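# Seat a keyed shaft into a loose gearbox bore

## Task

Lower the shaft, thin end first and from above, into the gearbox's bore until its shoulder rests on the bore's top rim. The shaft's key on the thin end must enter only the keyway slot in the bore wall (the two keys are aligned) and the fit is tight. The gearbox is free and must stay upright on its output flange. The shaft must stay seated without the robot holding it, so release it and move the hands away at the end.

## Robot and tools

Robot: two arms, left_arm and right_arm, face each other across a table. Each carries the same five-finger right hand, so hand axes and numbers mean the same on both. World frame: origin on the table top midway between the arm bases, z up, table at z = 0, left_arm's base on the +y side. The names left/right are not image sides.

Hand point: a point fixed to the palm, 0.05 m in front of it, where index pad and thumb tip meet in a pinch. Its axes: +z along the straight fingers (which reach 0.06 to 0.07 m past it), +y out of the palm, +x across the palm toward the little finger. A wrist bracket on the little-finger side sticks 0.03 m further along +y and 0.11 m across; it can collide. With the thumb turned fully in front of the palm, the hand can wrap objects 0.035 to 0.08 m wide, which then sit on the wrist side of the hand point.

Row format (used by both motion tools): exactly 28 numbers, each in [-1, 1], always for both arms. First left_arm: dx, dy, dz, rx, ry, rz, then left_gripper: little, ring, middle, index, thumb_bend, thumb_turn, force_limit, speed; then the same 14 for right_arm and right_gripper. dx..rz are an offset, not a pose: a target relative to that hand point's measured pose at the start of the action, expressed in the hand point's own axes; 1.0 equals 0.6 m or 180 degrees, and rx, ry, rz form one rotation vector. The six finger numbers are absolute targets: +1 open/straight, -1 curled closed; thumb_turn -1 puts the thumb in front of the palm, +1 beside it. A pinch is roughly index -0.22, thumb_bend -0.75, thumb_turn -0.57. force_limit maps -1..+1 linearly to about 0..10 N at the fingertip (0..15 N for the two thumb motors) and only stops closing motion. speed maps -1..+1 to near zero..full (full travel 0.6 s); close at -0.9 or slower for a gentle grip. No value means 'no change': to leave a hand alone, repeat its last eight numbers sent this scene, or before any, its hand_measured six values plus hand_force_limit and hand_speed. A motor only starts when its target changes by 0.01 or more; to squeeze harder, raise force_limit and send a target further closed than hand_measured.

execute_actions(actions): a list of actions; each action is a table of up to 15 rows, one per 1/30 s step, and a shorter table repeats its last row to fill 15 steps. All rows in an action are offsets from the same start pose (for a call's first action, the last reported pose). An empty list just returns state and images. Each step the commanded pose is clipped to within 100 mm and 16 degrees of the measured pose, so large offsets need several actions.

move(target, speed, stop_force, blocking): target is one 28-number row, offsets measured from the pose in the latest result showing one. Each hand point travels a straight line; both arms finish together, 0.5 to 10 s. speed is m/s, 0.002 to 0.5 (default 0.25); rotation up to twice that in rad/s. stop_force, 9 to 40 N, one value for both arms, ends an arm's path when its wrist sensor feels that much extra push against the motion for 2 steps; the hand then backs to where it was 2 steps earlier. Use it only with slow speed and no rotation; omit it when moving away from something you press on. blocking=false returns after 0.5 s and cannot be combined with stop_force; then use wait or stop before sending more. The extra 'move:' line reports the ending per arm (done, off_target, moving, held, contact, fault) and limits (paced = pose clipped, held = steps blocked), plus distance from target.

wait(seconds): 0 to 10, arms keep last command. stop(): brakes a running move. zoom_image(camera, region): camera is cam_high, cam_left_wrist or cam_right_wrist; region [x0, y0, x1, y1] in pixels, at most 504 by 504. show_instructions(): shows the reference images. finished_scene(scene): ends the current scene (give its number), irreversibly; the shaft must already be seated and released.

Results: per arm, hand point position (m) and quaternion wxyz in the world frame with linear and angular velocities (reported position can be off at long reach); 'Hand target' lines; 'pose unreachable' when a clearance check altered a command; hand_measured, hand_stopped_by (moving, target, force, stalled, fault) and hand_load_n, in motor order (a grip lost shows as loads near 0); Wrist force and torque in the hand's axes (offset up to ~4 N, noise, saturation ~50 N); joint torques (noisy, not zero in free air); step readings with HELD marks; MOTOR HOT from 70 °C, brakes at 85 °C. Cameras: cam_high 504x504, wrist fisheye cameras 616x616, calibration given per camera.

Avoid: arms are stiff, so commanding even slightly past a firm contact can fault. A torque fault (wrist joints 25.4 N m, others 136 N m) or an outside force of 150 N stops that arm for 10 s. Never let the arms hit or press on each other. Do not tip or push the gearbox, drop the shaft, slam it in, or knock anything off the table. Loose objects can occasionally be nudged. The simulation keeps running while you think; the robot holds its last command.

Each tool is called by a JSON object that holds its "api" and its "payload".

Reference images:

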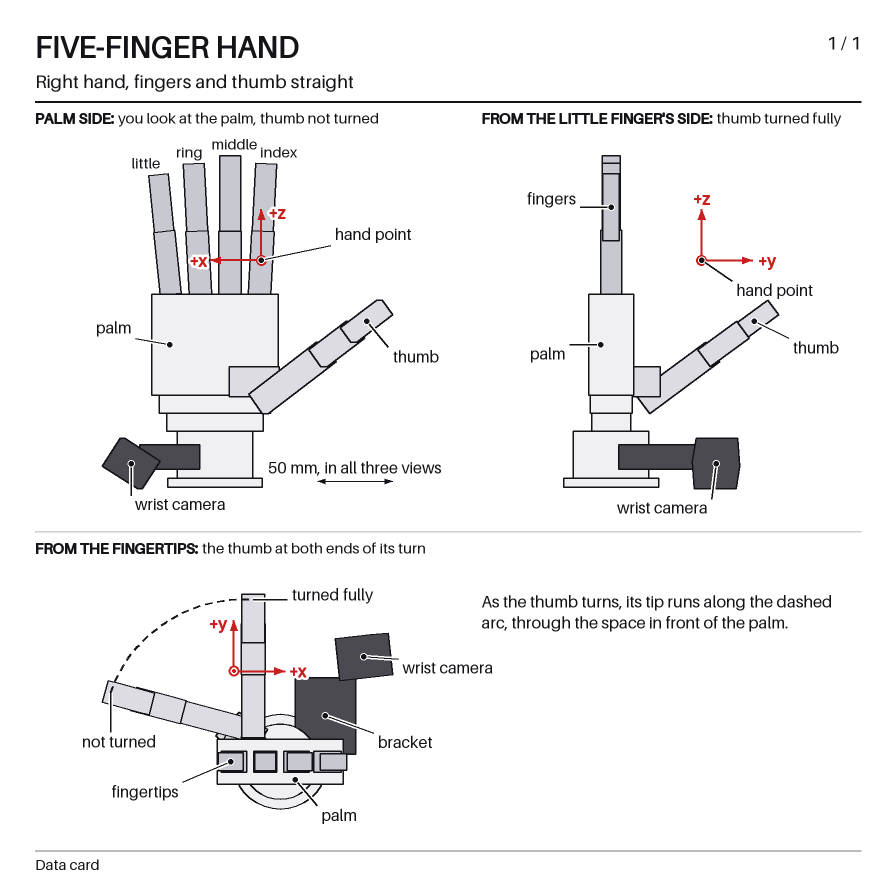

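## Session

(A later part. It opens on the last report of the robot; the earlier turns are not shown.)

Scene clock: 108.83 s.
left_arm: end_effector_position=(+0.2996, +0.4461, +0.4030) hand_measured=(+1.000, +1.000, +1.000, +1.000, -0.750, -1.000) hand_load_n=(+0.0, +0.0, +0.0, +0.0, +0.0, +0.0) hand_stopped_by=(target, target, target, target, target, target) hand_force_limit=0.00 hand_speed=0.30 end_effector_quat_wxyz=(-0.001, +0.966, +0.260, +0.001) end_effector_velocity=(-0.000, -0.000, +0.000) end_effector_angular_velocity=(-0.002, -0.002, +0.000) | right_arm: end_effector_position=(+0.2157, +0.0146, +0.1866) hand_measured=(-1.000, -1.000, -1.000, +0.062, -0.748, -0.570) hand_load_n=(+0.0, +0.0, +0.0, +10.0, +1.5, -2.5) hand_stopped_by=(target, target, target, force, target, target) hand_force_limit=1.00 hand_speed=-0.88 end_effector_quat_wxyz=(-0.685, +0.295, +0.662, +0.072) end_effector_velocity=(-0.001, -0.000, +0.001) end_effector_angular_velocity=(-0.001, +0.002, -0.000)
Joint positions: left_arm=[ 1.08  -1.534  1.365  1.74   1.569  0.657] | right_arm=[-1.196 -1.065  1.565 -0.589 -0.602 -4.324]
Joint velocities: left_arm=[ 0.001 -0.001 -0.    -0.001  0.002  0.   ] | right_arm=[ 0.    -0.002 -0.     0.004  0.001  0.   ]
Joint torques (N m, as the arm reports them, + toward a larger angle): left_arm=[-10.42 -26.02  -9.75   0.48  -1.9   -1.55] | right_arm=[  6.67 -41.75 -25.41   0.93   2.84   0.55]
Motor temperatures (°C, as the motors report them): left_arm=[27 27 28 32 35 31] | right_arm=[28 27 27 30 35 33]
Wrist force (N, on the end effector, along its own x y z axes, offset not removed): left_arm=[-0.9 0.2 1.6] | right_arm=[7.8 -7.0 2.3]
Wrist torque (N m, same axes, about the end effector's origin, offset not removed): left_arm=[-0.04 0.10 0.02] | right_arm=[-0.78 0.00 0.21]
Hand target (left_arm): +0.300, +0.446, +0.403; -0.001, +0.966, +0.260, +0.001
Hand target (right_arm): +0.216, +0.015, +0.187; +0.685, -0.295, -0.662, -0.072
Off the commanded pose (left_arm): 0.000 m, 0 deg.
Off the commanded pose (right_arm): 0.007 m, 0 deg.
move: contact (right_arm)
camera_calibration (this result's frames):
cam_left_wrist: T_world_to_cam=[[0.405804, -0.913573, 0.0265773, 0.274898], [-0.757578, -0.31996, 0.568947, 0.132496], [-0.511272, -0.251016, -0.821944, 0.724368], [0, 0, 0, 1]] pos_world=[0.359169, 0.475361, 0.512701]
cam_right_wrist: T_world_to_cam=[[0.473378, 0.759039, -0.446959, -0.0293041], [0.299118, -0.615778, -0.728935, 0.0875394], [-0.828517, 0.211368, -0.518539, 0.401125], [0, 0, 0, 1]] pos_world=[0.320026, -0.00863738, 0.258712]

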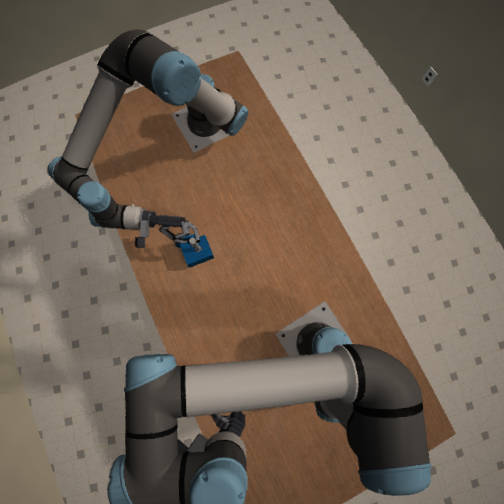

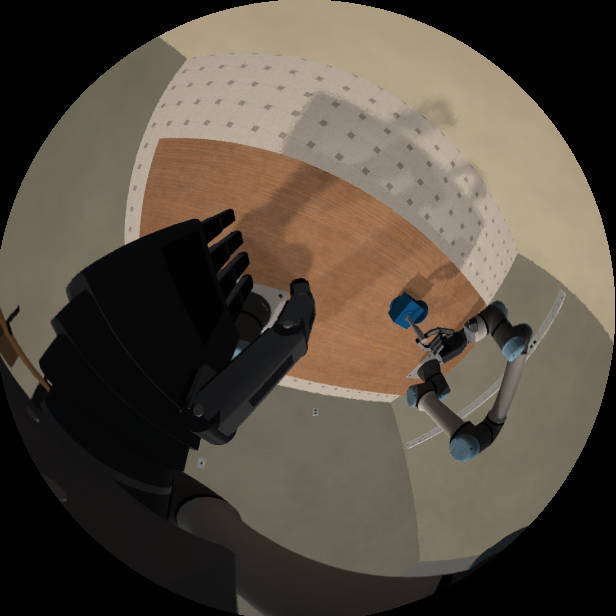

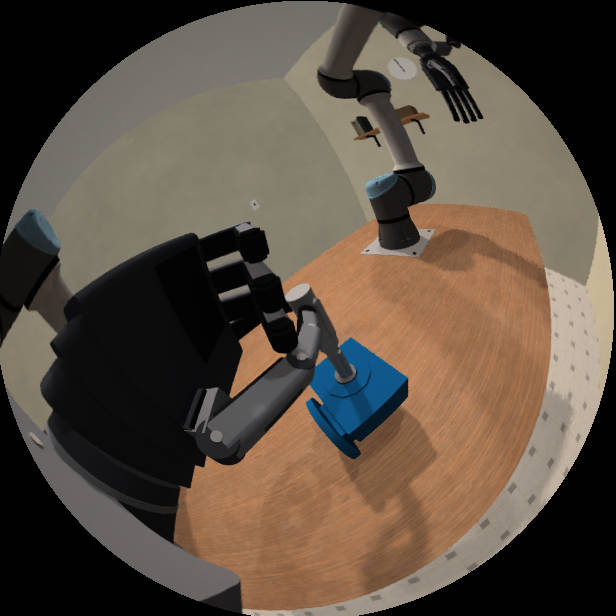

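{"api": "move", "payload": {"target": [0,0,0,0,0,0,1,1,1,1,-0.75,-1,0,0.3,0,0,0,0,0,0,-1,-1,-1,0.16,-0.72,-0.57,1,-0.88]}}

{"api": "zoom_image", "payload": {"camera": "cam_right_wrist", "region": [270,270,400,400]}}

Scene clock: 156.57 s.
left_arm: end_effector_position=(+0.2996, +0.4461, +0.4030) hand_measured=(+1.000, +1.000, +1.000, +1.000, -0.750, -1.000) hand_load_n=(+0.0, +0.0, +0.0, +0.0, +0.0, +0.0) hand_stopped_by=(target, target, target, target, target, target) hand_force_limit=0.00 hand_speed=0.30 end_effector_quat_wxyz=(-0.001, +0.966, +0.260, +0.001) end_effector_velocity=(-0.000, -0.000, +0.001) end_effector_angular_velocity=(-0.001, -0.001, -0.001) | right_arm: end_effector_position=(+0.2157, +0.0146, +0.1866) hand_measured=(-1.000, -1.000, -1.000, +0.160, -0.720, -0.570) hand_load_n=(+0.0, +0.0, +0.0, +0.0, +0.0, +0.0) hand_stopped_by=(target, target, target, target, target, target) hand_force_limit=1.00 hand_speed=-0.88 end_effector_quat_wxyz=(-0.685, +0.295, +0.662, +0.072) end_effector_velocity=(+0.000, +0.000, -0.000) end_effector_angular_velocity=(-0.000, +0.001, -0.002)
Joint positions: left_arm=[ 1.08  -1.534  1.365  1.74   1.569  0.657] | right_arm=[-1.196 -1.065  1.565 -0.589 -0.602 -4.324]
Joint velocities: left_arm=[-0.    -0.001 -0.002  0.001  0.001  0.001] | right_arm=[ 0.    -0.     0.     0.     0.002  0.   ]
Joint torques (N m, as the arm reports them, + toward a larger angle): left_arm=[-10.53 -25.41  -9.86   0.49  -1.9   -1.52] | right_arm=[  6.28 -27.53  -8.36  -0.68   0.84   1.19]
Motor temperatures (°C, as the motors report them): left_arm=[27 27 28 32 35 31] | right_arm=[28 27 27 30 35 33]
Wrist force (N, on the end effector, along its own x y z axes, offset not removed): left_arm=[-3.2 -2.1 0.6] | right_arm=[0.8 -1.7 1.7]
Wrist torque (N m, same axes, about the end effector's origin, offset not removed): left_arm=[-0.11 0.43 -0.34] | right_arm=[-0.41 -0.05 0.20]
Hand target (left_arm): +0.300, +0.446, +0.403; -0.001, +0.966, +0.260, +0.001
Hand target (right_arm): +0.216, +0.015, +0.187; +0.685, -0.295, -0.662, -0.072
Off the commanded pose (left_arm): 0.000 m, 0 deg.
Off the commanded pose (right_arm): 0.000 m, 0 deg.
move: done
camera_calibration (this result's frames):
cam_left_wrist: T_world_to_cam=[[0.405804, -0.913573, 0.0265774, 0.274898], [-0.757578, -0.31996, 0.568948, 0.132495], [-0.511272, -0.251016, -0.821944, 0.724368], [0, 0, 0, 1]] pos_world=[0.359169, 0.475361, 0.512701]
cam_right_wrist: T_world_to_cam=[[0.473397, 0.759048, -0.446925, -0.0293151], [0.299147, -0.615764, -0.728935, 0.0875442], [-0.828496, 0.211379, -0.518568, 0.40114], [0, 0, 0, 1]] pos_world=[0.320032, -0.00863451, 0.258731]

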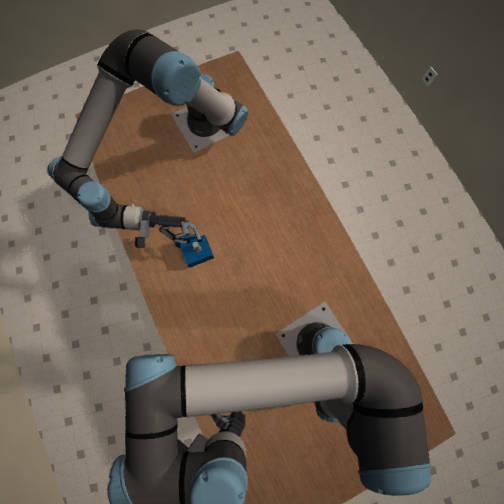

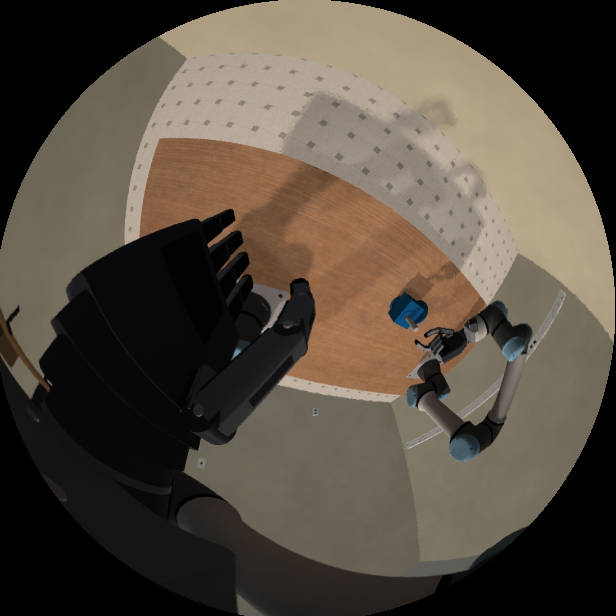

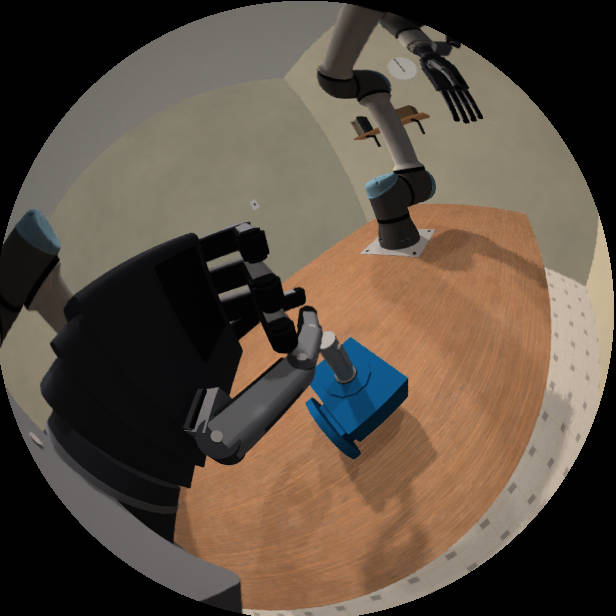

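Region (270, 270, 400, 400) of cam_right_wrist's 616x616 image, scaled by 3.877, with more detail than that image has.

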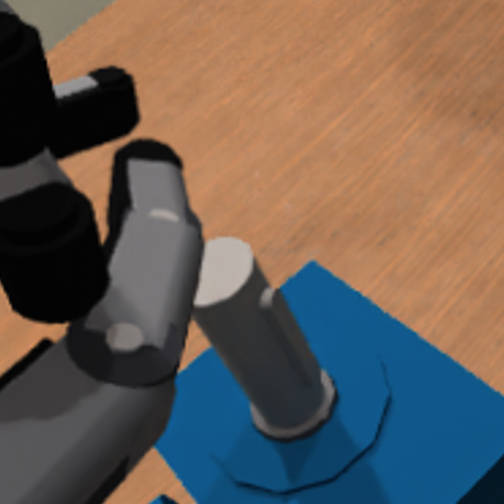

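It dropped in and seated. Retreat.

{"api": "move", "payload": {"target": [0,0,0,0,0,0,1,1,1,1,-0.75,-1,0,0.3,0.16,-0.08,-0.05,0,0,0,-1,-1,-1,0.16,-0.72,-0.57,1,-0.88]}}

{"api": "zoom_image", "payload": {"camera": "cam_left_wrist", "region": [390,300,430,340]}}

Scene clock: 157.67 s.
left_arm: end_effector_position=(+0.2996, +0.4461, +0.4030) hand_measured=(+1.000, +1.000, +1.000, +1.000, -0.750, -1.000) hand_load_n=(+0.0, +0.0, +0.0, +0.0, +0.0, +0.0) hand_stopped_by=(target, target, target, target, target, target) hand_force_limit=0.00 hand_speed=0.30 end_effector_quat_wxyz=(-0.001, +0.966, +0.260, +0.001) end_effector_velocity=(-0.001, +0.000, -0.000) end_effector_angular_velocity=(+0.001, +0.002, -0.001) | right_arm: end_effector_position=(+0.2288, -0.0117, +0.2941) hand_measured=(-1.000, -1.000, -1.000, +0.160, -0.720, -0.570) hand_load_n=(+0.0, +0.0, +0.0, +0.0, +0.0, +0.0) hand_stopped_by=(target, target, target, target, target, target) hand_force_limit=1.00 hand_speed=-0.88 end_effector_quat_wxyz=(-0.685, +0.295, +0.662, +0.072) end_effector_velocity=(+0.000, -0.000, +0.001) end_effector_angular_velocity=(-0.000, +0.001, +0.000)
Joint positions: left_arm=[ 1.08  -1.534  1.365  1.74   1.569  0.657] | right_arm=[-1.249 -1.171  1.429 -0.341 -0.654 -4.332]
Joint velocities: left_arm=[-0.    -0.     0.001  0.002 -0.     0.001] | right_arm=[-0.    -0.    -0.003  0.004 -0.001 -0.   ]
Joint torques (N m, as the arm reports them, + toward a larger angle): left_arm=[-11.16 -25.82  -9.65   0.45  -1.94  -1.46] | right_arm=[-14.75 -40.72 -31.51   2.14  -2.52  -1.68]
Motor temperatures (°C, as the motors report them): left_arm=[27 27 28 32 35 31] | right_arm=[28 27 27 30 35 33]
Wrist force (N, on the end effector, along its own x y z axes, offset not removed): left_arm=[-7.5 2.8 1.3] | right_arm=[-1.0 -1.1 0.9]
Wrist torque (N m, same axes, about the end effector's origin, offset not removed): left_arm=[0.63 1.19 -0.38] | right_arm=[-0.27 0.19 0.11]
Hand target (left_arm): +0.300, +0.446, +0.403; -0.001, +0.966, +0.260, +0.001
Hand target (right_arm): +0.229, -0.012, +0.294; +0.685, -0.295, -0.662, -0.072
Off the commanded pose (left_arm): 0.000 m, 0 deg.
Off the commanded pose (right_arm): 0.000 m, 0 deg.
move: done
camera_calibration (this result's frames):
cam_left_wrist: T_world_to_cam=[[0.405804, -0.913573, 0.0265775, 0.274898], [-0.757578, -0.31996, 0.568947, 0.132495], [-0.511272, -0.251016, -0.821944, 0.724368], [0, 0, 0, 1]] pos_world=[0.359169, 0.475361, 0.512701]
cam_right_wrist: T_world_to_cam=[[0.473417, 0.759049, -0.446902, 0.0324555], [0.299129, -0.61575, -0.728954, 0.145773], [-0.828491, 0.211418, -0.51856, 0.473284], [0, 0, 0, 1]] pos_world=[0.333141, -0.034936, 0.366192]

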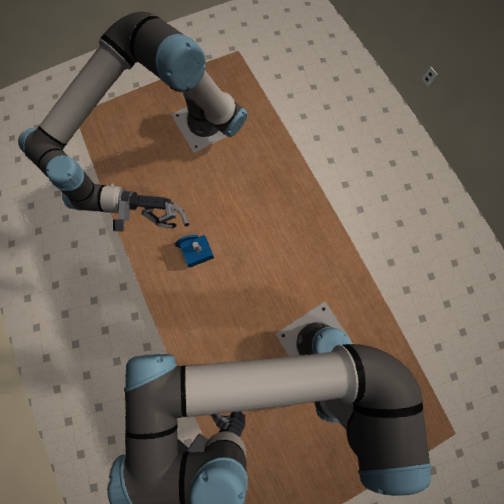

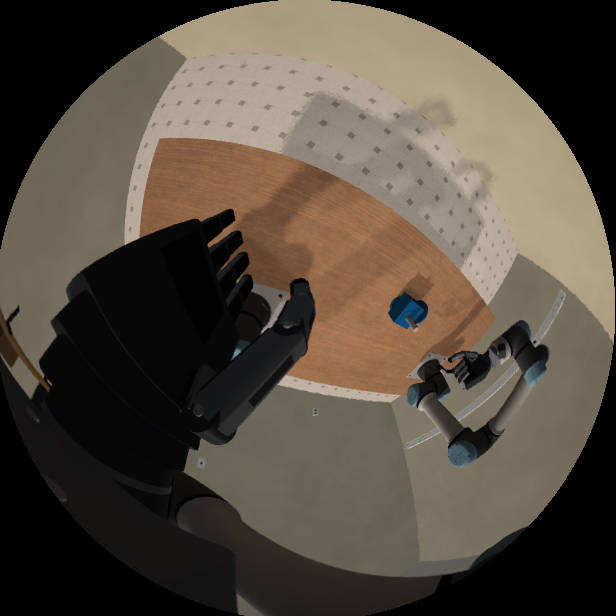

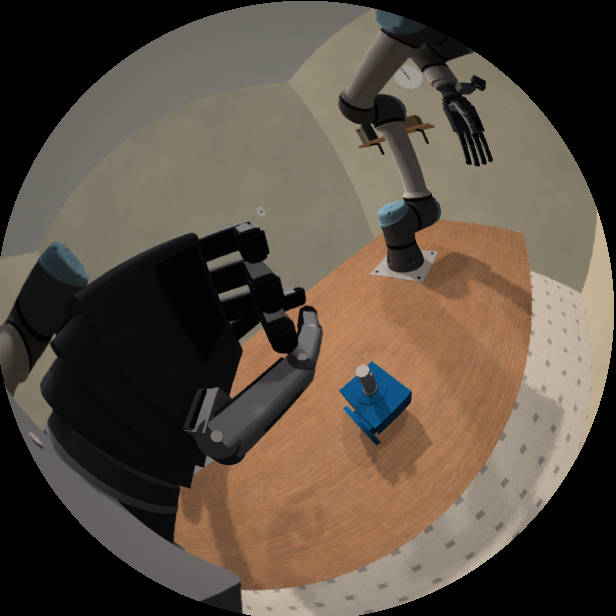

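Region (390, 300, 430, 340) of cam_left_wrist's 616x616 image, scaled by 12.600, with more detail than that image has.

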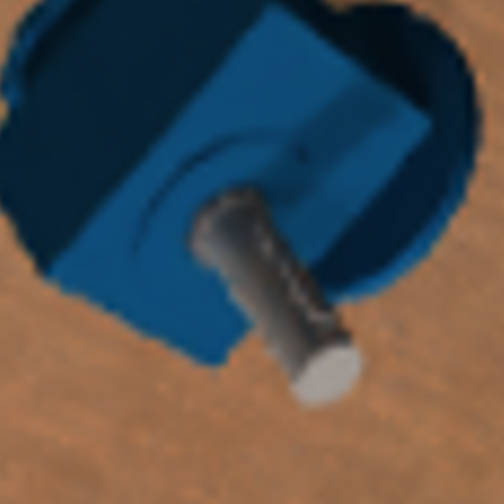

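{"api": "finished_scene", "payload": {"scene": 1}}

The scene is finished: the task was done.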